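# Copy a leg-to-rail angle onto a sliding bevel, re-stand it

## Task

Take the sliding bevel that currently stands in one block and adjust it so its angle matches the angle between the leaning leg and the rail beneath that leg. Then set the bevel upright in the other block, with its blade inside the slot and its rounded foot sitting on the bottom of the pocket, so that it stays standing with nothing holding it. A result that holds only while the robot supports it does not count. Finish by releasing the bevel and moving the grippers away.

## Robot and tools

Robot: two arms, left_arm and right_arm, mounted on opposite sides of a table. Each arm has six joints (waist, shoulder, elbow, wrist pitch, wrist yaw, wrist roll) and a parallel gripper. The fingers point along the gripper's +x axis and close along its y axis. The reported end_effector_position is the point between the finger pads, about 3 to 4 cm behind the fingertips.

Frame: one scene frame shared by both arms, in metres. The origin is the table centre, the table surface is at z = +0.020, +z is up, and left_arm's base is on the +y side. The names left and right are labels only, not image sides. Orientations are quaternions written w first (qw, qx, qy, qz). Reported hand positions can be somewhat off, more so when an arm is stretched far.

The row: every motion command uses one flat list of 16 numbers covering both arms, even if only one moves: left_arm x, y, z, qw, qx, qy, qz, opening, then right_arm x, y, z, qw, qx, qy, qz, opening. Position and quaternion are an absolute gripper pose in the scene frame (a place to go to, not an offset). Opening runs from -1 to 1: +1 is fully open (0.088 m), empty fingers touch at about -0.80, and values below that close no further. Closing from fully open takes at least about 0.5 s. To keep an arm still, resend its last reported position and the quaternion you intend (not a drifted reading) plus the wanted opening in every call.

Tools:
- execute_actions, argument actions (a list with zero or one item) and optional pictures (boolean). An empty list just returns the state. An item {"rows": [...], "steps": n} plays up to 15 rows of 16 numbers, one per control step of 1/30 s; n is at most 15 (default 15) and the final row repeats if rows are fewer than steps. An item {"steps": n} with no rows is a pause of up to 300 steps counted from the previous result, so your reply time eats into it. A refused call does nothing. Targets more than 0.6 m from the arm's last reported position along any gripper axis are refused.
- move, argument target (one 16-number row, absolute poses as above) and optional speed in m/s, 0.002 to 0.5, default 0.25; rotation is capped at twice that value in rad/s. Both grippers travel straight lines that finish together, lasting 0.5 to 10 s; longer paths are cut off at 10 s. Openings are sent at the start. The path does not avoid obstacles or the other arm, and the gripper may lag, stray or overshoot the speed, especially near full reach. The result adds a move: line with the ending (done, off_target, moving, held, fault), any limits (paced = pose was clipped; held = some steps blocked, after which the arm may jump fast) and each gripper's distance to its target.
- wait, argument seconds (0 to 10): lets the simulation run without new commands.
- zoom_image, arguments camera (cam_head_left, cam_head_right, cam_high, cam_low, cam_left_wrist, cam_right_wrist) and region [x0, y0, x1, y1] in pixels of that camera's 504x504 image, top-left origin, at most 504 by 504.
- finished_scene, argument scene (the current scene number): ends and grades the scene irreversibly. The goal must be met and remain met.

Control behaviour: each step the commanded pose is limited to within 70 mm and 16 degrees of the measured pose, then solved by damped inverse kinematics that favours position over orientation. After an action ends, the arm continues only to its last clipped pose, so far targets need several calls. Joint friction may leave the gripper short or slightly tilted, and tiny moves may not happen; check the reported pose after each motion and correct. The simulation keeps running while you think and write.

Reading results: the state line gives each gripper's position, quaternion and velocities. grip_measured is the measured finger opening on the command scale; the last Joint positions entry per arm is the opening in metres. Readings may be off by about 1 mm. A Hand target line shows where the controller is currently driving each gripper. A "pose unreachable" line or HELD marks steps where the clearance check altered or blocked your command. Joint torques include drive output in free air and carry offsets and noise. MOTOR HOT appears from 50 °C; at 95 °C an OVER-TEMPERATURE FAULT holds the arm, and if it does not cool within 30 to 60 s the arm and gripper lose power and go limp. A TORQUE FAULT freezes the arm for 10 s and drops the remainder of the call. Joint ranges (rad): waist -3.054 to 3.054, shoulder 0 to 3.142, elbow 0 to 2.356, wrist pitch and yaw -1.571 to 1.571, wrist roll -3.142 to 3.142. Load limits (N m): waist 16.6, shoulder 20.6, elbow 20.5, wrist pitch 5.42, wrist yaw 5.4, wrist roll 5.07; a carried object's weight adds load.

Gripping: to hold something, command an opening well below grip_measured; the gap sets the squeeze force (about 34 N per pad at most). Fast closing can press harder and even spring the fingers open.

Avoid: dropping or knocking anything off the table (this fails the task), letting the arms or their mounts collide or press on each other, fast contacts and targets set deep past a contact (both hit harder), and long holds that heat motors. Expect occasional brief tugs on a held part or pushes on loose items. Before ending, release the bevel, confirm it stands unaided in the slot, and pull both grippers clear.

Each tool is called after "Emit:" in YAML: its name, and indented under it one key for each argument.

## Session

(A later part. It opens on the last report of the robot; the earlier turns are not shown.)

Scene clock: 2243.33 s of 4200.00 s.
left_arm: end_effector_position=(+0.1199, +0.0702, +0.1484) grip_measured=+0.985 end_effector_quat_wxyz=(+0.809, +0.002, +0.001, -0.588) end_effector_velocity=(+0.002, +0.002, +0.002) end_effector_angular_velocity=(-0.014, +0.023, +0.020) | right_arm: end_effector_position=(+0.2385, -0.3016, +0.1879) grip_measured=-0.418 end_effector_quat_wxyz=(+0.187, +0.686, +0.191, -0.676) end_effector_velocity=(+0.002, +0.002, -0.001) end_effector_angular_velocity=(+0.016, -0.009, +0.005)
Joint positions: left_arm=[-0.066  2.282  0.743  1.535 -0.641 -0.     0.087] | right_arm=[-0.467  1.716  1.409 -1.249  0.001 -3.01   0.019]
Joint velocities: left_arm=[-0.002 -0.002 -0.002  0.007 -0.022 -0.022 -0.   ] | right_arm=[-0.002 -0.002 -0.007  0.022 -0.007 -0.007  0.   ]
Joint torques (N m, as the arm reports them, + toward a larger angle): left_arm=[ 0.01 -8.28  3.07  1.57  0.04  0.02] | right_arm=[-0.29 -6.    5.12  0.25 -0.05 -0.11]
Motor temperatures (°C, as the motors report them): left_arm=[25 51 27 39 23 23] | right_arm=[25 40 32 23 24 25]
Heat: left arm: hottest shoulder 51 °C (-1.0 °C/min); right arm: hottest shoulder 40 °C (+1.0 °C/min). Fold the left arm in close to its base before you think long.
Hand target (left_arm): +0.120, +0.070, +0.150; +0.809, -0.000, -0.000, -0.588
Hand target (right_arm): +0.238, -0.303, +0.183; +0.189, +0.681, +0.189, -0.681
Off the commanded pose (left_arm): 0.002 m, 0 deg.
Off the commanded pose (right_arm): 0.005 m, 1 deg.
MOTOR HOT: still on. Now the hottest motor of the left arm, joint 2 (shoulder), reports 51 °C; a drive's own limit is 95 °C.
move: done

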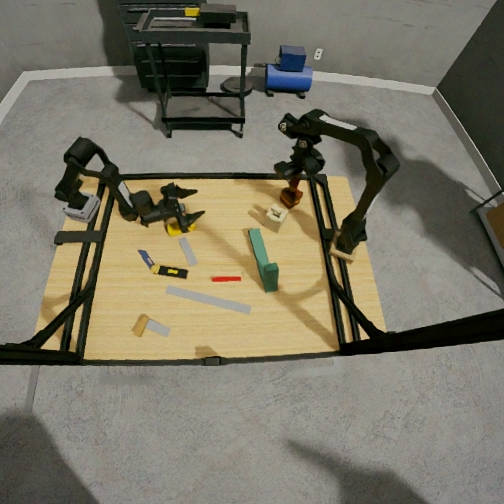

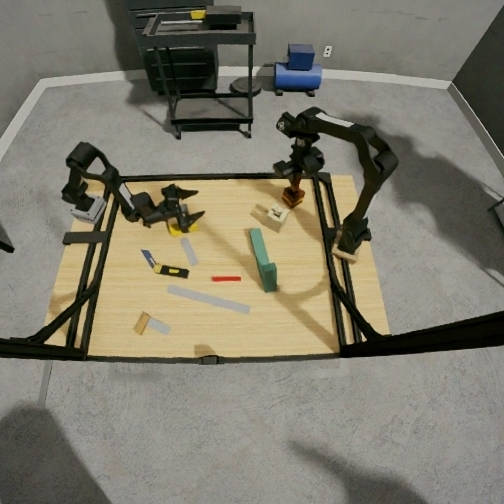

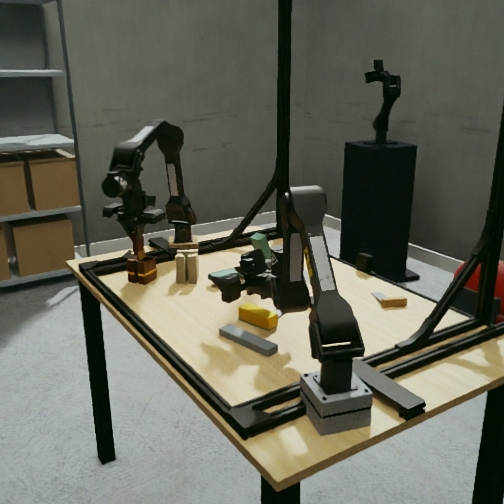

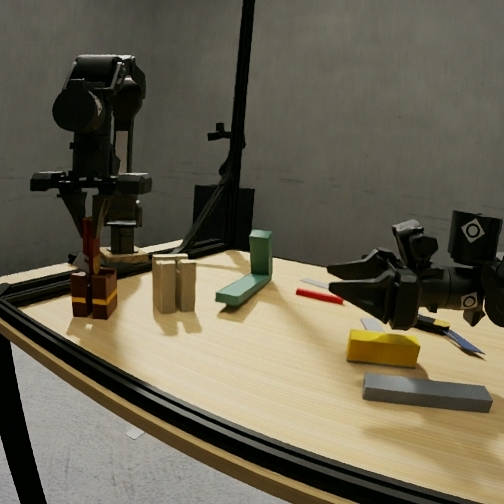

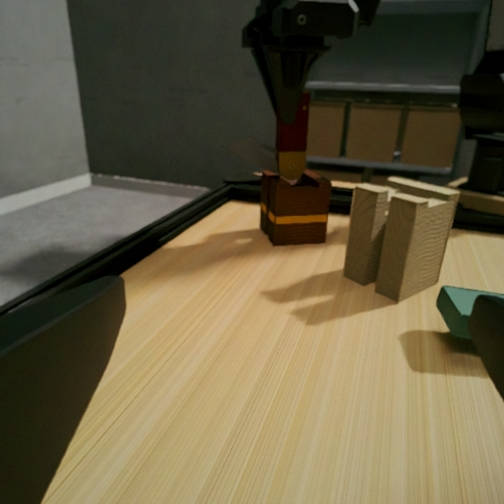

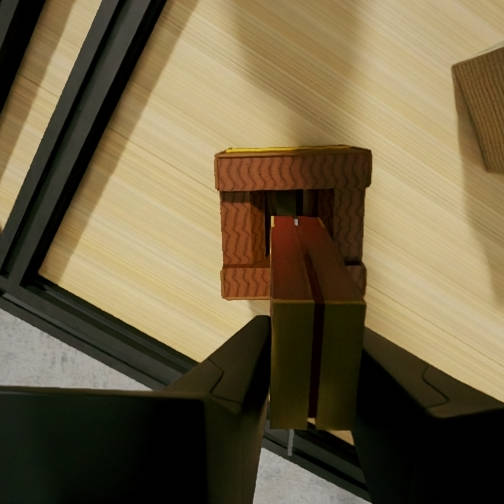

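Emit:
move:
  target: [0.12,0.07,0.15,0.809,0,0,-0.588,1.0,0.2345,-0.3045,0.186,-0.189,-0.681,-0.189,0.681,-0.8]
  speed: 0.01

Scene clock: 2260.10 s of 4200.00 s.
left_arm: end_effector_position=(+0.1199, +0.0702, +0.1484) grip_measured=+0.985 end_effector_quat_wxyz=(+0.809, +0.002, +0.001, -0.588) end_effector_velocity=(+0.001, +0.002, -0.010) end_effector_angular_velocity=(+0.037, +0.006, +0.005) | right_arm: end_effector_position=(+0.2368, -0.3033, +0.1856) grip_measured=-0.418 end_effector_quat_wxyz=(+0.189, +0.682, +0.189, -0.681) end_effector_velocity=(-0.008, -0.001, -0.001) end_effector_angular_velocity=(+0.000, +0.035, -0.005)
Joint positions: left_arm=[-0.066  2.282  0.743  1.535 -0.641  0.     0.087] | right_arm=[-0.468  1.718  1.402 -1.253  0.001 -3.011  0.019]
Joint velocities: left_arm=[-0.002  0.002 -0.007 -0.037 -0.007 -0.022 -0.   ] | right_arm=[ 0.002 -0.002 -0.007 -0.022 -0.022  0.007 -0.   ]
Joint torques (N m, as the arm reports them, + toward a larger angle): left_arm=[ 0.03 -8.21  3.1   1.56  0.03  0.02] | right_arm=[ 0.1  -8.15  5.08 -0.12 -0.05  0.03]
Motor temperatures (°C, as the motors report them): left_arm=[25 50 27 39 23 23] | right_arm=[25 38 31 23 24 25]
Heat: left arm: hottest shoulder 50 °C (-1.0 °C/min); right arm: hottest shoulder 38 °C (-2.0 °C/min). Fold the left arm in close to its base before you think long.
Hand target (left_arm): +0.120, +0.070, +0.150; +0.809, +0.000, -0.000, -0.588
Hand target (right_arm): +0.234, -0.305, +0.186; +0.189, +0.681, +0.189, -0.681
Off the commanded pose (left_arm): 0.002 m, 0 deg.
Off the commanded pose (right_arm): 0.003 m, 0 deg.
MOTOR HOT: still on. Now the hottest motor of the left arm, joint 2 (shoulder), reports 50 °C; a drive's own limit is 95 °C.
move: done

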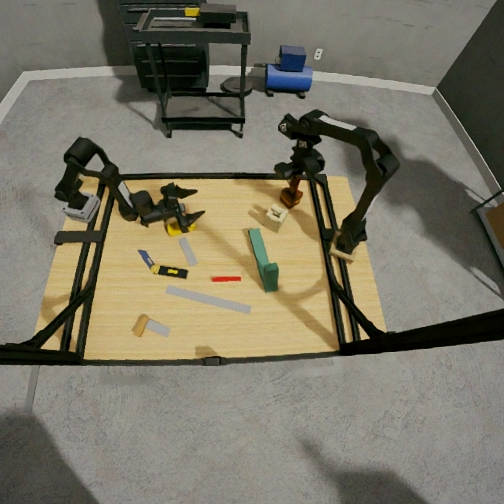

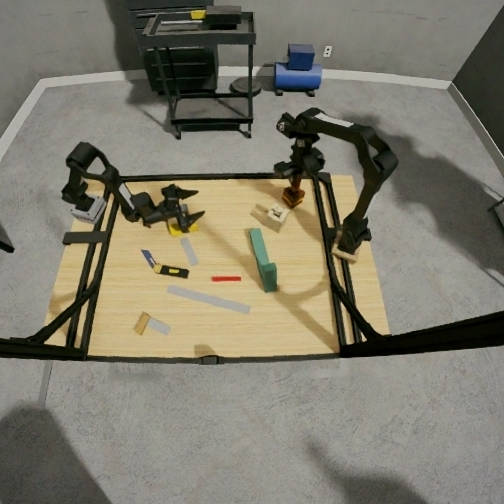

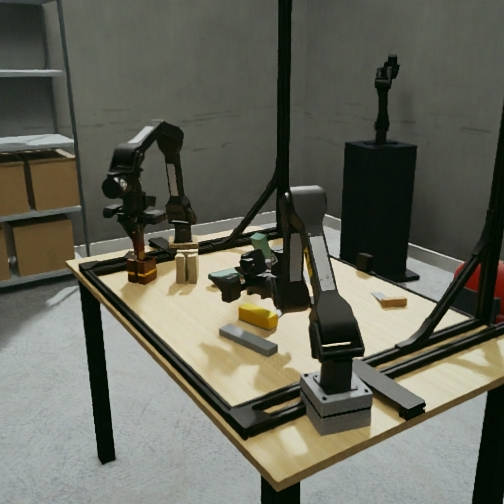

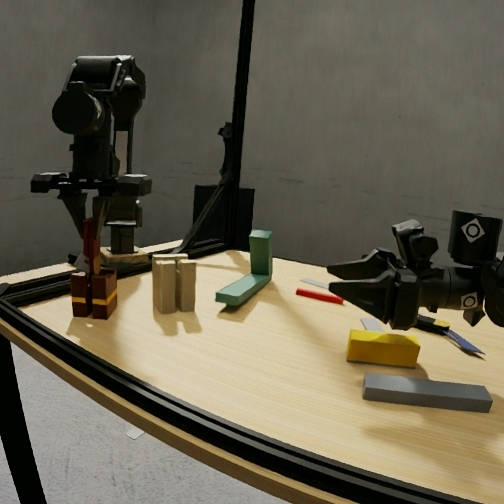

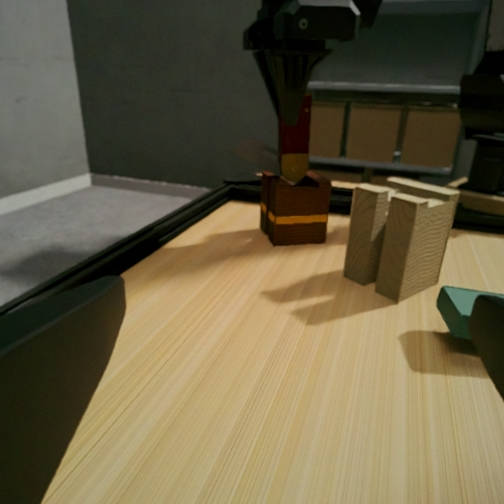

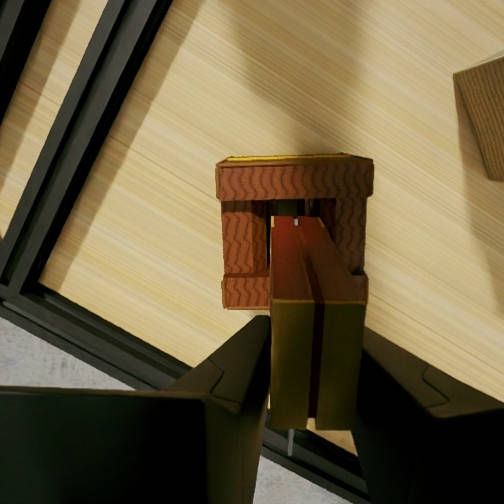

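Emit:
zoom_image:
  camera: "cam_left_wrist"
  region: [230, 80, 370, 220]

Emit:
zoom_image:
  camera: "cam_low"
  region: [40, 200, 160, 320]

Emit:
zoom_image:
  camera: "cam_right_wrist"
  region: [200, 140, 380, 320]

Region (230, 80, 370, 220) of cam_left_wrist's 504x504 image, scaled by 3.600, with more detail than that image has.

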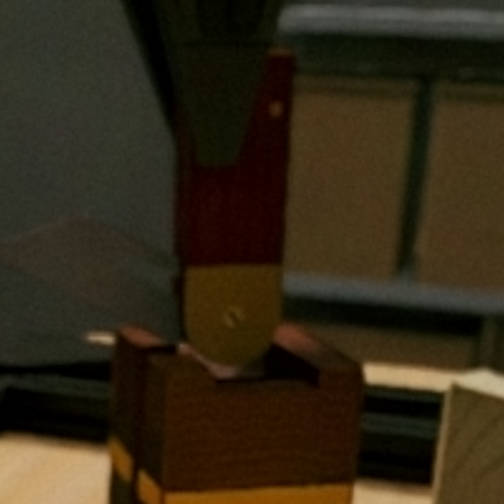

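Region (40, 200, 160, 320) of cam_low's 504x504 image, scaled by 4.200, with more detail than that image has.

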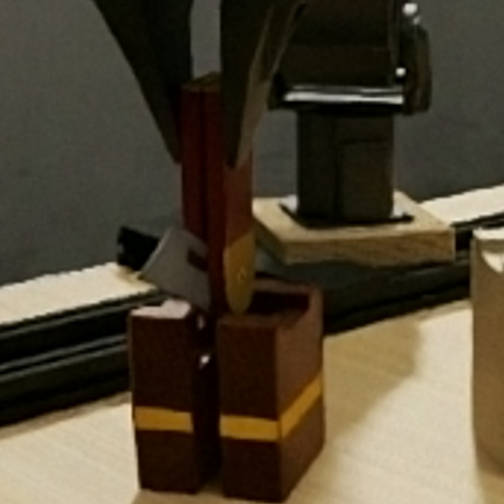

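Region (200, 140, 380, 320) of cam_right_wrist's 504x504 image, scaled by 2.800, with more detail than that image has.

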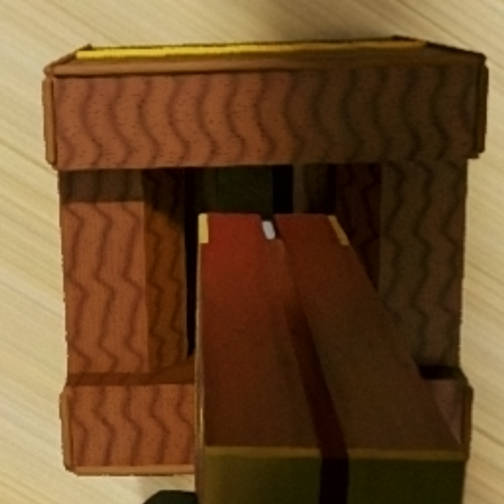

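Emit:
move:
  target: [0.12,0.07,0.15,0.809,0,0,-0.588,1.0,0.2355,-0.3040,0.171,-0.189,-0.681,-0.189,0.681,-0.8]
  speed: 0.01

Scene clock: 2279.03 s of 4200.00 s.
left_arm: end_effector_position=(+0.1199, +0.0703, +0.1485) grip_measured=+0.985 end_effector_quat_wxyz=(+0.809, +0.002, +0.001, -0.588) end_effector_velocity=(-0.002, +0.001, -0.001) end_effector_angular_velocity=(+0.000, +0.019, +0.000) | right_arm: end_effector_position=(+0.2351, -0.3044, +0.1731) grip_measured=-0.418 end_effector_quat_wxyz=(+0.189, +0.681, +0.189, -0.681) end_effector_velocity=(-0.001, +0.003, +0.000) end_effector_angular_velocity=(+0.022, +0.008, -0.010)
Joint positions: left_arm=[-0.066  2.282  0.743  1.535 -0.64   0.     0.087] | right_arm=[-0.468  1.717  1.352 -1.206  0.001 -3.011  0.019]
Joint velocities: left_arm=[-0.007 -0.002 -0.002 -0.007 -0.007 -0.022 -0.   ] | right_arm=[-0.002 -0.002 -0.002  0.007 -0.022  0.007 -0.   ]
Joint torques (N m, as the arm reports them, + toward a larger angle): left_arm=[ 0.02 -8.23  3.08  1.57  0.04  0.  ] | right_arm=[ 0.04 -6.84  5.55  0.56 -0.03  0.01]
Motor temperatures (°C, as the motors report them): left_arm=[25 50 27 39 23 23] | right_arm=[25 39 31 23 24 25]
Heat: left arm: hottest shoulder 50 °C (-1.0 °C/min); right arm: hottest shoulder 39 °C (-1.0 °C/min). Fold the left arm in close to its base before you think long.
Hand target (left_arm): +0.120, +0.070, +0.150; +0.809, +0.000, +0.000, -0.588
Hand target (right_arm): +0.235, -0.304, +0.171; +0.189, +0.681, +0.189, -0.681
Off the commanded pose (left_arm): 0.002 m, 0 deg.
Off the commanded pose (right_arm): 0.002 m, 0 deg.
MOTOR HOT: still on. Now the hottest motor of the left arm, joint 2 (shoulder), reports 50 °C; a drive's own limit is 95 °C.
move: done

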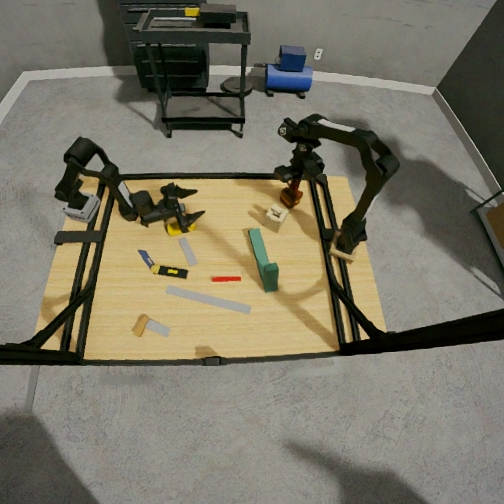

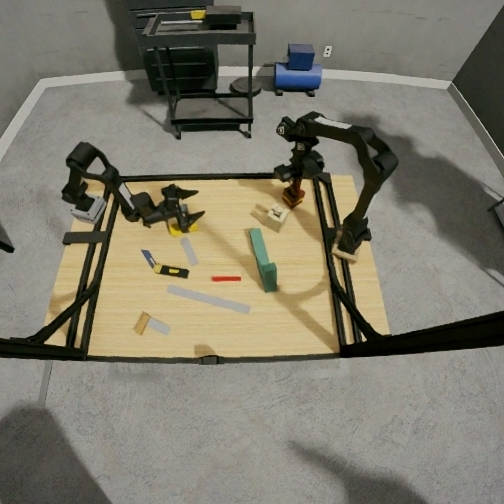

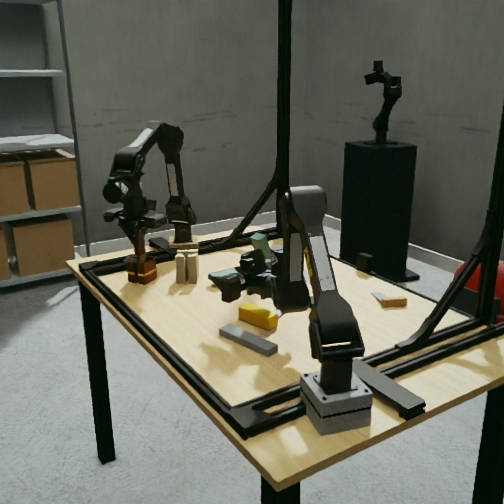

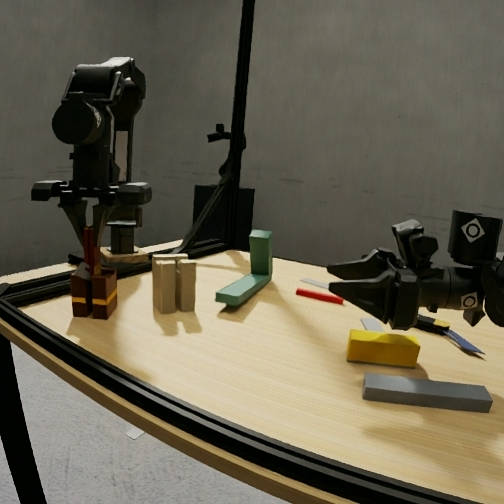

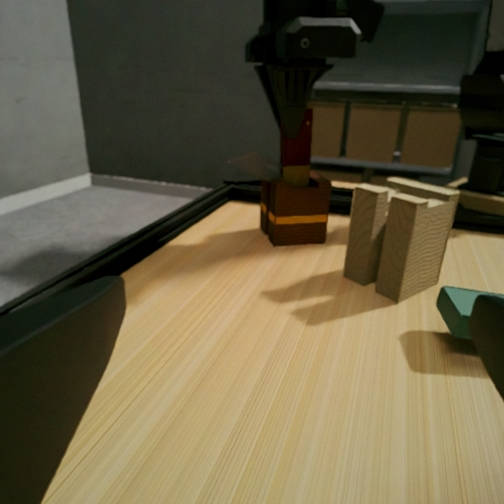

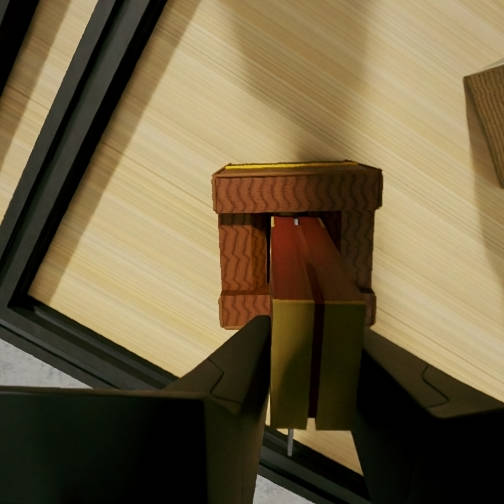

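Emit:
zoom_image:
  camera: "cam_left_wrist"
  region: [200, 80, 360, 240]

Emit:
zoom_image:
  camera: "cam_low"
  region: [40, 200, 160, 320]

Region (200, 80, 360, 240) of cam_left_wrist's 504x504 image, scaled by 3.150, with more detail than that image has.

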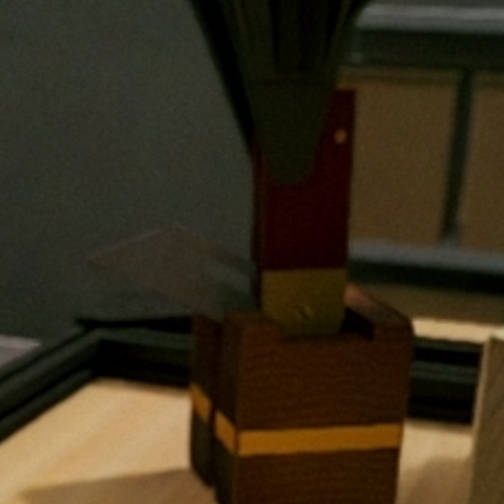

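Region (40, 200, 160, 320) of cam_low's 504x504 image, scaled by 4.200, with more detail than that image has.

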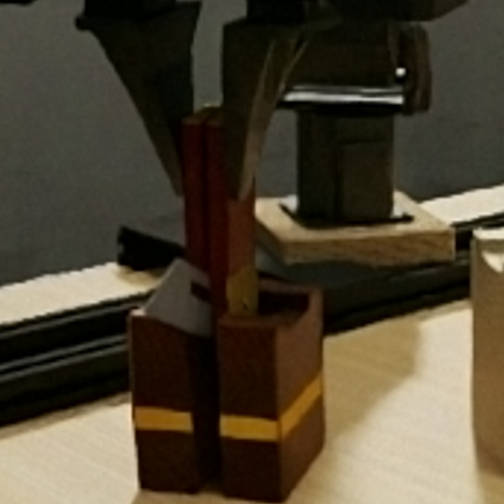

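Emit:
move:
  target: [0.12,0.07,0.15,0.809,0,0,-0.588,1.0,0.2362,-0.3035,0.160,-0.189,-0.681,-0.189,0.681,-0.8]
  speed: 0.008

Scene clock: 2291.37 s of 4200.00 s.
left_arm: end_effector_position=(+0.1201, +0.0702, +0.1485) grip_measured=+0.985 end_effector_quat_wxyz=(+0.809, +0.002, +0.001, -0.588) end_effector_velocity=(+0.002, +0.001, -0.001) end_effector_angular_velocity=(+0.000, +0.019, +0.010) | right_arm: end_effector_position=(+0.2346, -0.3046, +0.1659) grip_measured=-0.418 end_effector_quat_wxyz=(+0.189, +0.682, +0.189, -0.681) end_effector_velocity=(-0.000, +0.000, -0.001) end_effector_angular_velocity=(+0.007, +0.003, +0.005)
Joint positions: left_arm=[-0.066  2.282  0.743  1.535 -0.64   0.     0.087] | right_arm=[-0.468  1.718  1.324 -1.175 -0.001 -3.011  0.019]
Joint velocities: left_arm=[ 0.002 -0.002 -0.002 -0.007 -0.007 -0.022  0.   ] | right_arm=[-0.002 -0.002 -0.007  0.007 -0.007 -0.007  0.   ]
Joint torques (N m, as the arm reports them, + toward a larger angle): left_arm=[ 0.01 -8.18  3.14  1.57  0.02  0.01] | right_arm=[ 0.   -5.83  4.68  1.37  0.05  0.  ]
Motor temperatures (°C, as the motors report them): left_arm=[25 50 27 39 23 23] | right_arm=[25 39 31 24 24 25]
Heat: left arm: hottest shoulder 50 °C (-1.0 °C/min); right arm: hottest shoulder 39 °C (-1.0 °C/min). Fold the left arm in close to its base before you think long.
Hand target (left_arm): +0.120, +0.070, +0.150; +0.809, -0.000, -0.000, -0.588
Hand target (right_arm): +0.236, -0.304, +0.160; +0.189, +0.681, +0.189, -0.682
Off the commanded pose (left_arm): 0.001 m, 0 deg.
Off the commanded pose (right_arm): 0.006 m, 0 deg.
MOTOR HOT: still on. Now the hottest motor of the left arm, joint 2 (shoulder), reports 50 °C; a drive's own limit is 95 °C.
move: done

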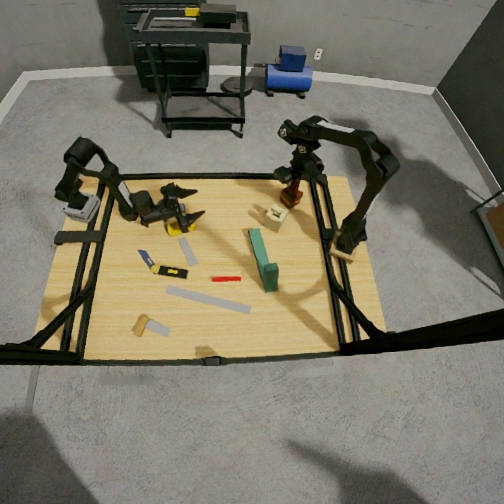

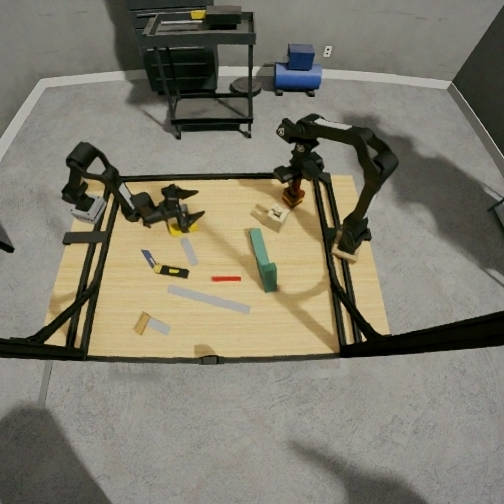

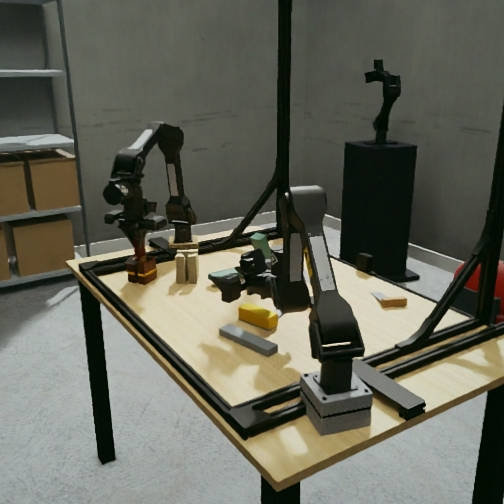

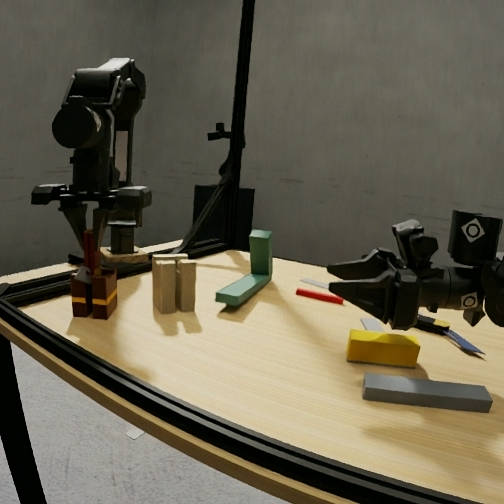

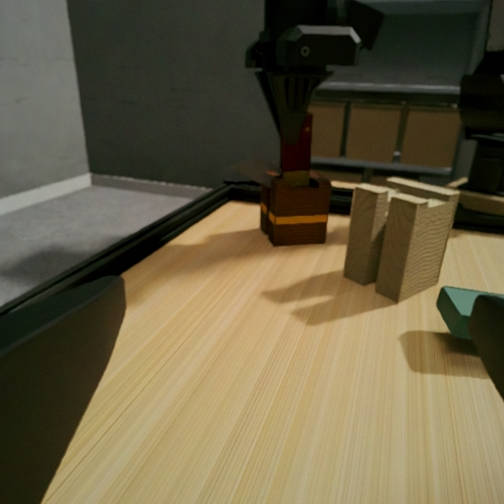

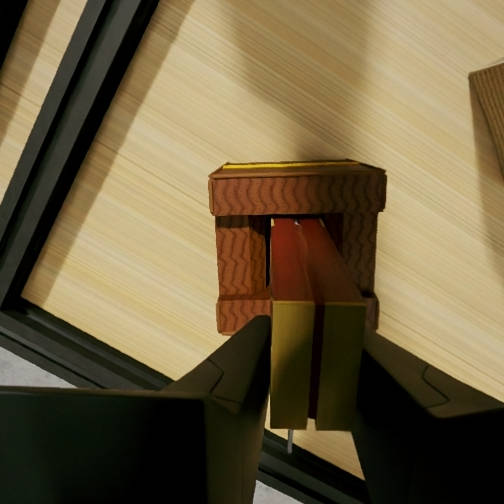

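Emit:
zoom_image:
  camera: "cam_left_wrist"
  region: [200, 80, 360, 240]

Emit:
zoom_image:
  camera: "cam_low"
  region: [40, 200, 160, 320]

Emit:
zoom_image:
  camera: "cam_right_wrist"
  region: [200, 140, 380, 320]

Region (200, 80, 360, 240) of cam_left_wrist's 504x504 image, scaled by 3.150, with more detail than that image has.

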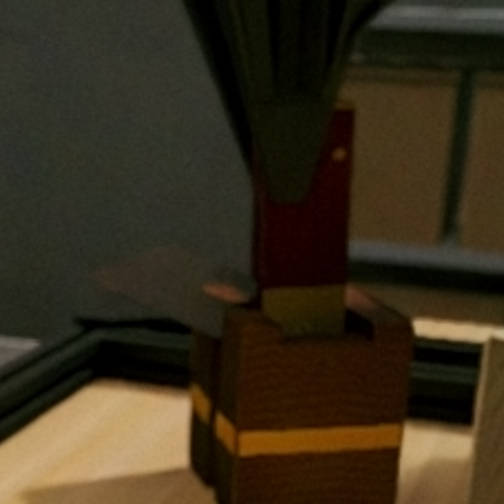

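Region (40, 200, 160, 320) of cam_low's 504x504 image, scaled by 4.200, with more detail than that image has.

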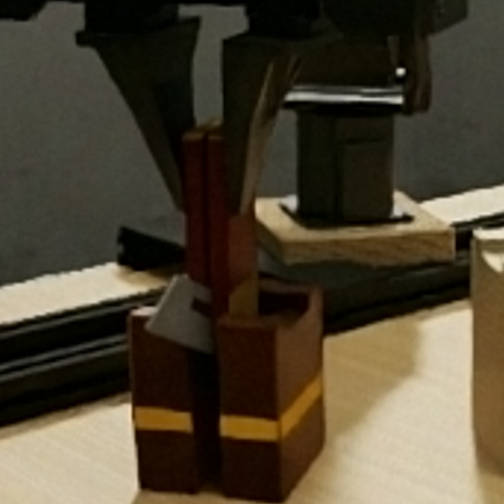

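Region (200, 140, 380, 320) of cam_right_wrist's 504x504 image, scaled by 2.800, with more detail than that image has.

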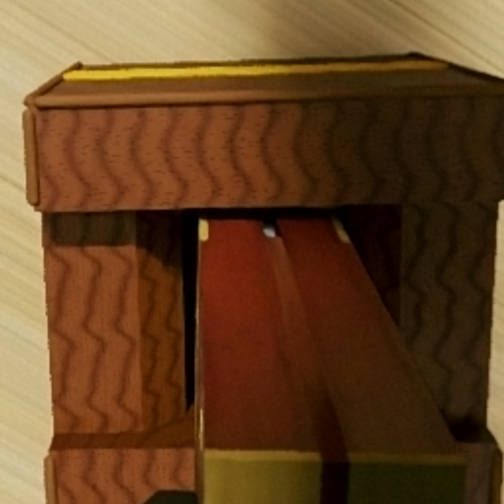

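Emit:
move:
  target: [0.12,0.07,0.15,0.809,0,0,-0.588,1.0,0.2355,-0.3040,0.155,-0.189,-0.681,-0.189,0.681,-0.8]
  speed: 0.006

Scene clock: 2334.27 s of 4200.00 s.
left_arm: end_effector_position=(+0.1201, +0.0702, +0.1487) grip_measured=+0.985 end_effector_quat_wxyz=(+0.809, +0.002, +0.001, -0.588) end_effector_velocity=(-0.004, +0.001, -0.003) end_effector_angular_velocity=(+0.023, -0.014, -0.024) | right_arm: end_effector_position=(+0.2362, -0.3036, +0.1637) grip_measured=-0.418 end_effector_quat_wxyz=(+0.188, +0.685, +0.191, -0.678) end_effector_velocity=(-0.002, -0.001, +0.000) end_effector_angular_velocity=(+0.001, +0.010, +0.005)
Joint positions: left_arm=[-0.066  2.282  0.743  1.535 -0.64  -0.     0.087] | right_arm=[-0.468  1.718  1.315 -1.156 -0.    -3.011  0.019]
Joint velocities: left_arm=[-0.002 -0.007 -0.007 -0.022  0.022  0.007 -0.   ] | right_arm=[-0.002 -0.002 -0.002 -0.007 -0.007 -0.007 -0.   ]
Joint torques (N m, as the arm reports them, + toward a larger angle): left_arm=[-0.04 -8.17  3.13  1.54  0.02  0.01] | right_arm=[ 0.05 -5.77  3.42  1.48  0.    0.02]
Motor temperatures (°C, as the motors report them): left_arm=[25 50 27 39 23 23] | right_arm=[25 37 30 25 24 25]
Heat: left arm: hottest shoulder 50 °C (+0.0 °C/min); right arm: hottest shoulder 37 °C (-2.0 °C/min). Fold the left arm in close to its base before you think long.
Hand target (left_arm): +0.120, +0.070, +0.150; +0.809, -0.000, +0.000, -0.588
Hand target (right_arm): +0.235, -0.304, +0.155; +0.189, +0.681, +0.189, -0.681
Off the commanded pose (left_arm): 0.001 m, 0 deg.
Off the commanded pose (right_arm): 0.009 m, 1 deg.
MOTOR HOT: still on. Now the hottest motor of the left arm, joint 2 (shoulder), reports 50 °C; a drive's own limit is 95 °C.
move: off_target (right_arm)

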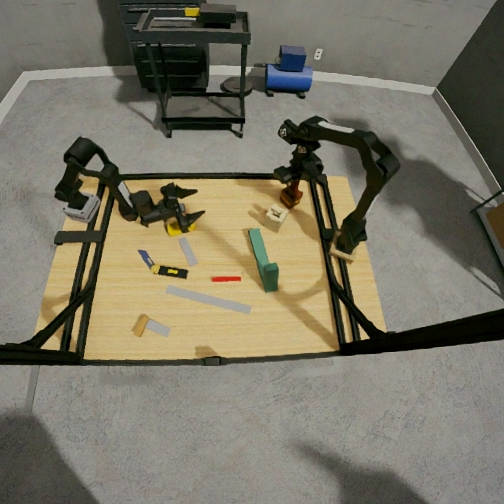

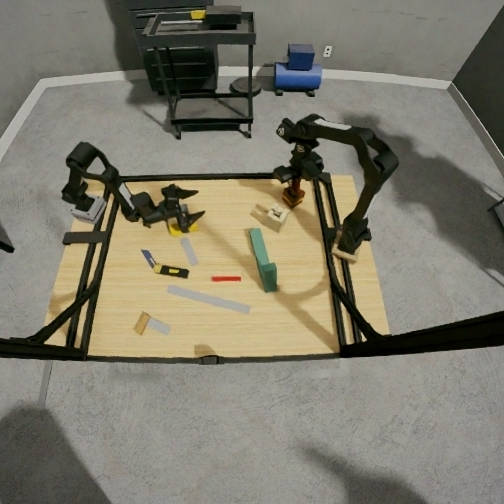

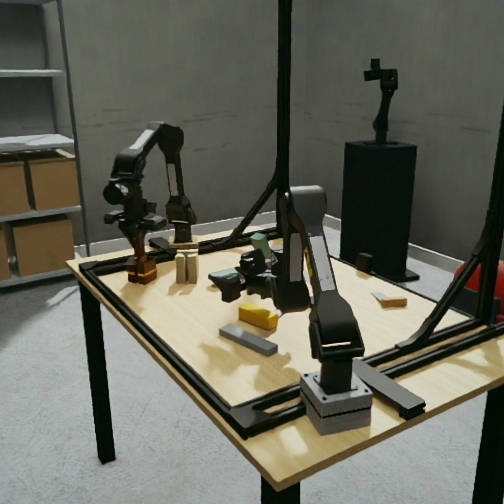

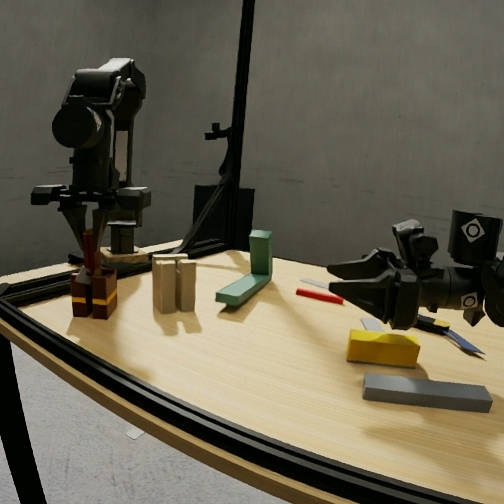

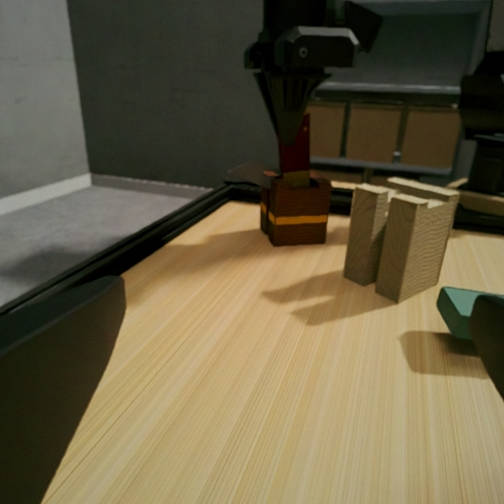

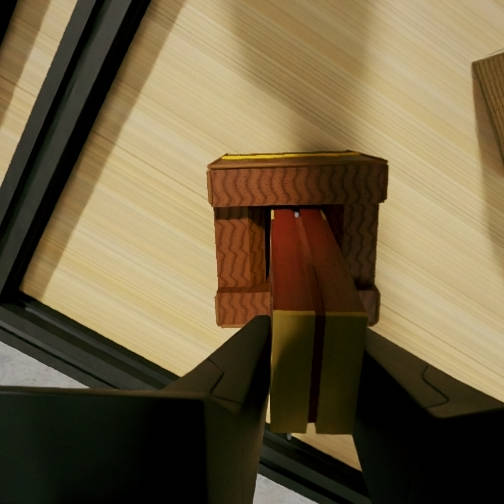

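Emit:
move:
  target: [0.12,0.07,0.15,0.809,0,0,-0.588,1.0,0.2362,-0.3036,0.1655,-0.189,-0.681,-0.189,0.681,-0.8]
  speed: 0.01

Emit:
zoom_image:
  camera: "cam_left_wrist"
  region: [200, 80, 360, 240]

Emit:
zoom_image:
  camera: "cam_low"
  region: [40, 200, 160, 320]

Scene clock: 2344.30 s of 4200.00 s.
left_arm: end_effector_position=(+0.1201, +0.0702, +0.1487) grip_measured=+0.985 end_effector_quat_wxyz=(+0.809, +0.002, +0.001, -0.588) end_effector_velocity=(+0.000, +0.001, -0.000) end_effector_angular_velocity=(-0.009, +0.022, +0.005) | right_arm: end_effector_position=(+0.2368, -0.3031, +0.1664) grip_measured=-0.418 end_effector_quat_wxyz=(+0.187, +0.686, +0.191, -0.676) end_effector_velocity=(-0.003, +0.001, +0.000) end_effector_angular_velocity=(+0.013, +0.019, +0.005)
Joint positions: left_arm=[-0.066  2.282  0.743  1.535 -0.64  -0.     0.087] | right_arm=[-0.468  1.716  1.323 -1.163  0.    -3.011  0.019]
Joint velocities: left_arm=[-0.002  0.002 -0.002  0.007 -0.007 -0.022 -0.   ] | right_arm=[-0.002 -0.002 -0.002 -0.007 -0.022 -0.007 -0.001]
Joint torques (N m, as the arm reports them, + toward a larger angle): left_arm=[ 0.   -8.15  3.13  1.55  0.02  0.02] | right_arm=[ 0.02 -5.97  7.06 -0.8  -0.02  0.02]
Motor temperatures (°C, as the motors report them): left_arm=[25 50 27 39 23 23] | right_arm=[25 37 30 26 24 25]
Heat: left arm: hottest shoulder 50 °C (+0.0 °C/min); right arm: hottest shoulder 37 °C (-2.0 °C/min). Fold the left arm in close to its base before you think long.
Hand target (left_arm): +0.120, +0.070, +0.150; +0.809, +0.000, -0.000, -0.588
Hand target (right_arm): +0.236, -0.304, +0.165; +0.189, +0.681, +0.189, -0.681
Off the commanded pose (left_arm): 0.001 m, 0 deg.
Off the commanded pose (right_arm): 0.001 m, 1 deg.
MOTOR HOT: still on. Now the hottest motor of the left arm, joint 2 (shoulder), reports 50 °C; a drive's own limit is 95 °C.
move: done

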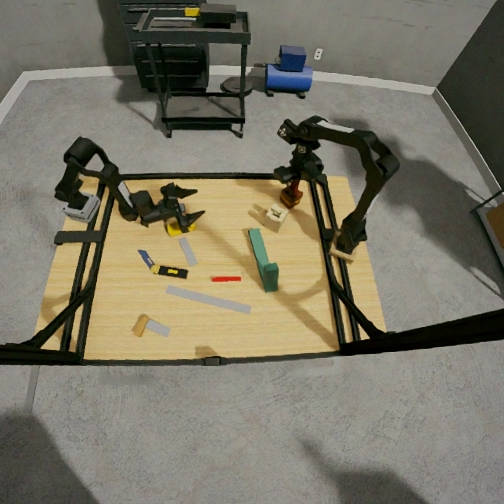

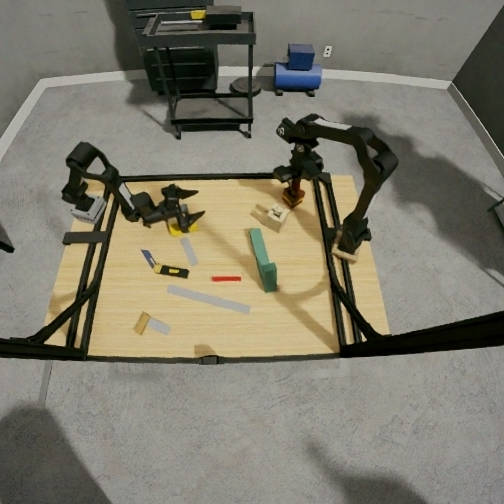

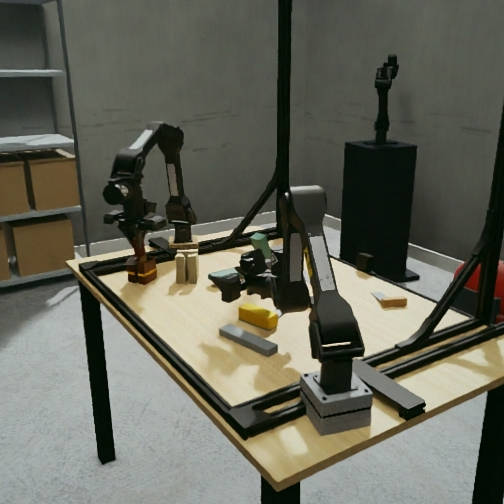

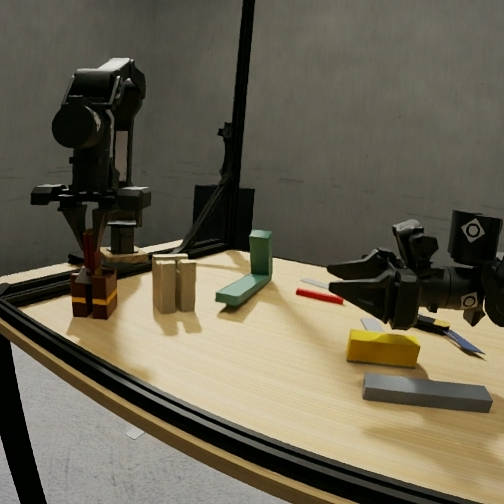

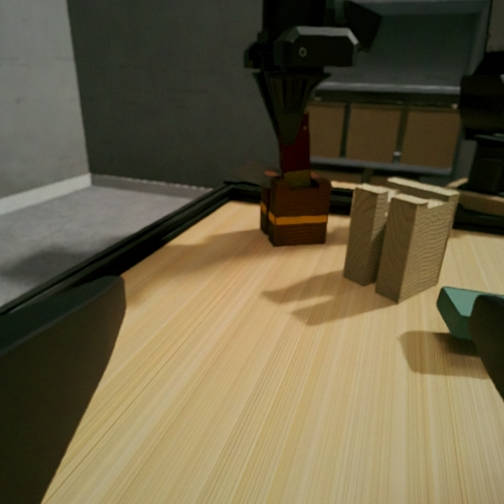

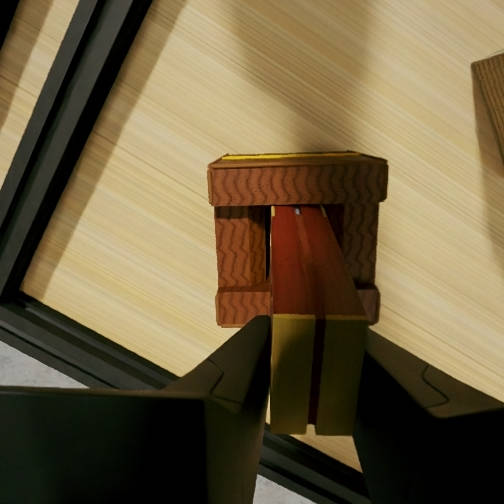

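Region (200, 80, 360, 240) of cam_left_wrist's 504x504 image, scaled by 3.150, with more detail than that image has.

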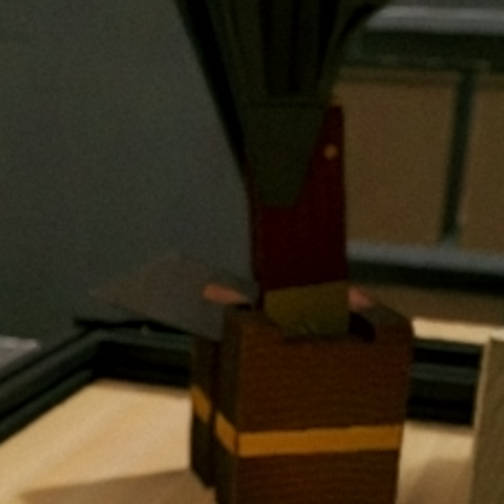

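Region (40, 200, 160, 320) of cam_low's 504x504 image, scaled by 4.200, with more detail than that image has.

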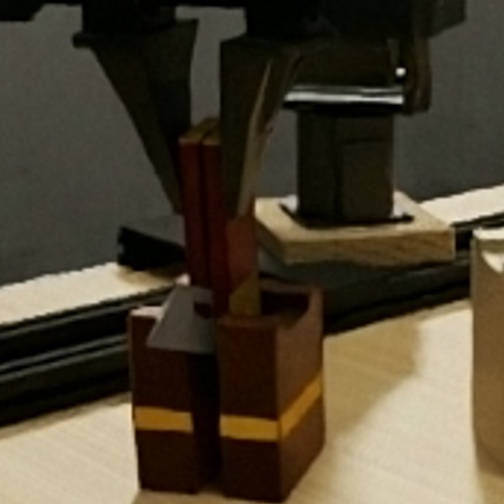

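Emit:
move:
  target: [0.12,0.07,0.15,0.809,0,0,-0.588,1.0,0.2460,-0.2972,0.164,-0.2001,-0.6385,-0.177,0.7217,-0.8]
  speed: 0.008

Emit:
zoom_image:
  camera: "cam_left_wrist"
  region: [200, 80, 360, 240]

Scene clock: 2412.37 s of 4200.00 s.
left_arm: end_effector_position=(+0.1201, +0.0703, +0.1488) grip_measured=+0.985 end_effector_quat_wxyz=(+0.809, +0.002, +0.000, -0.588) end_effector_velocity=(+0.000, +0.001, -0.006) end_effector_angular_velocity=(+0.028, -0.016, +0.005) | right_arm: end_effector_position=(+0.2435, -0.2980, +0.1642) grip_measured=-0.418 end_effector_quat_wxyz=(+0.201, +0.640, +0.177, -0.720) end_effector_velocity=(-0.003, +0.001, -0.001) end_effector_angular_velocity=(+0.009, +0.023, -0.012)
Joint positions: left_arm=[-0.066  2.281  0.743  1.535 -0.64   0.     0.087] | right_arm=[-0.474  1.859  1.484 -1.314 -0.012 -3.019  0.019]
Joint velocities: left_arm=[-0.002  0.002 -0.002 -0.022 -0.007  0.007  0.   ] | right_arm=[-0.002  0.002 -0.002 -0.007 -0.022  0.007 -0.   ]
Joint torques (N m, as the arm reports them, + toward a larger angle): left_arm=[-0.04 -8.12  3.15  1.55  0.02  0.01] | right_arm=[-0.28 -6.63  7.39 -0.37 -0.13 -0.09]
Motor temperatures (°C, as the motors report them): left_arm=[25 49 27 39 23 23] | right_arm=[25 37 32 24 24 25]
Heat: left arm: hottest shoulder 49 °C (+0.0 °C/min); right arm: hottest shoulder 37 °C (+0.0 °C/min). Fold the left arm in close to its base before you think long.
Hand target (left_arm): +0.120, +0.070, +0.150; +0.809, +0.000, -0.000, -0.588
Hand target (right_arm): +0.246, -0.297, +0.164; +0.201, +0.639, +0.177, -0.721
Off the commanded pose (left_arm): 0.001 m, 0 deg.
Off the commanded pose (right_arm): 0.003 m, 0 deg.
MOTOR HOT: still on. Now the hottest motor of the left arm, joint 2 (shoulder), reports 49 °C; a drive's own limit is 95 °C.
move: done

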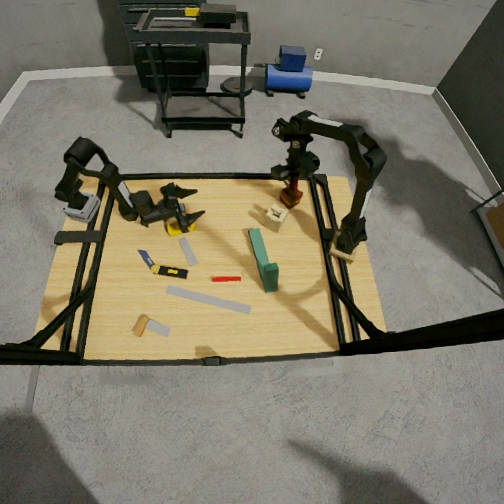

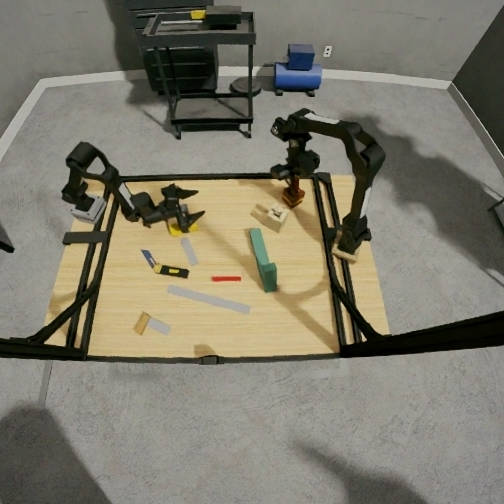

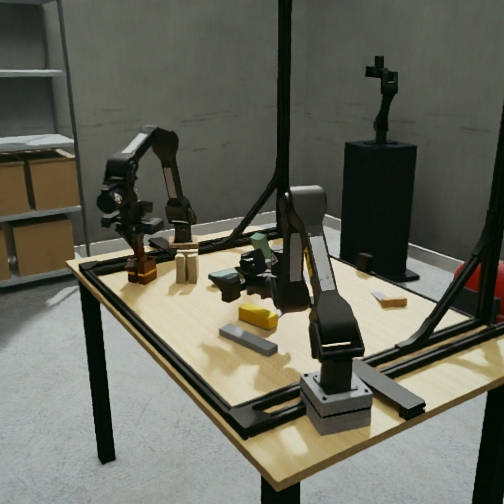

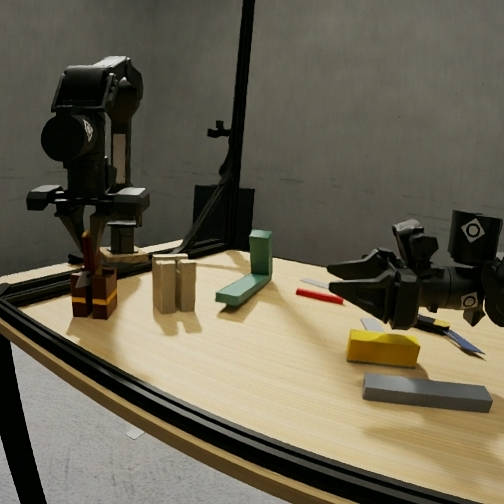

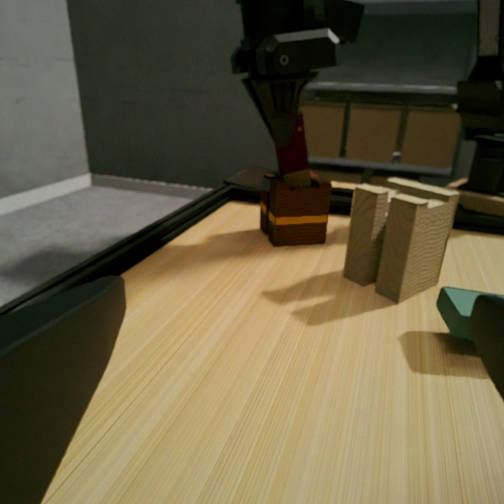

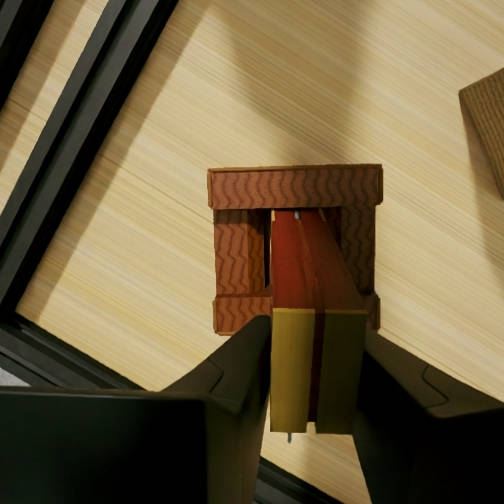

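Region (200, 80, 360, 240) of cam_left_wrist's 504x504 image, scaled by 3.150, with more detail than that image has.

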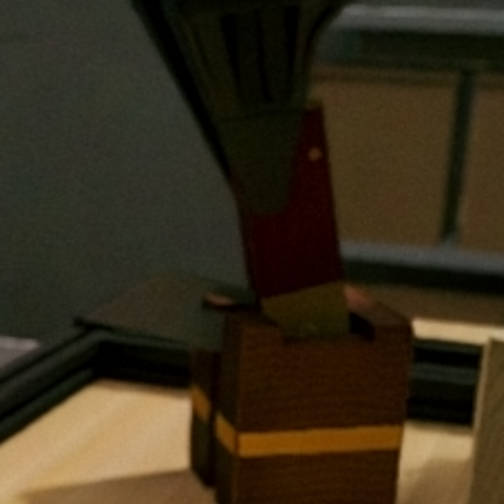

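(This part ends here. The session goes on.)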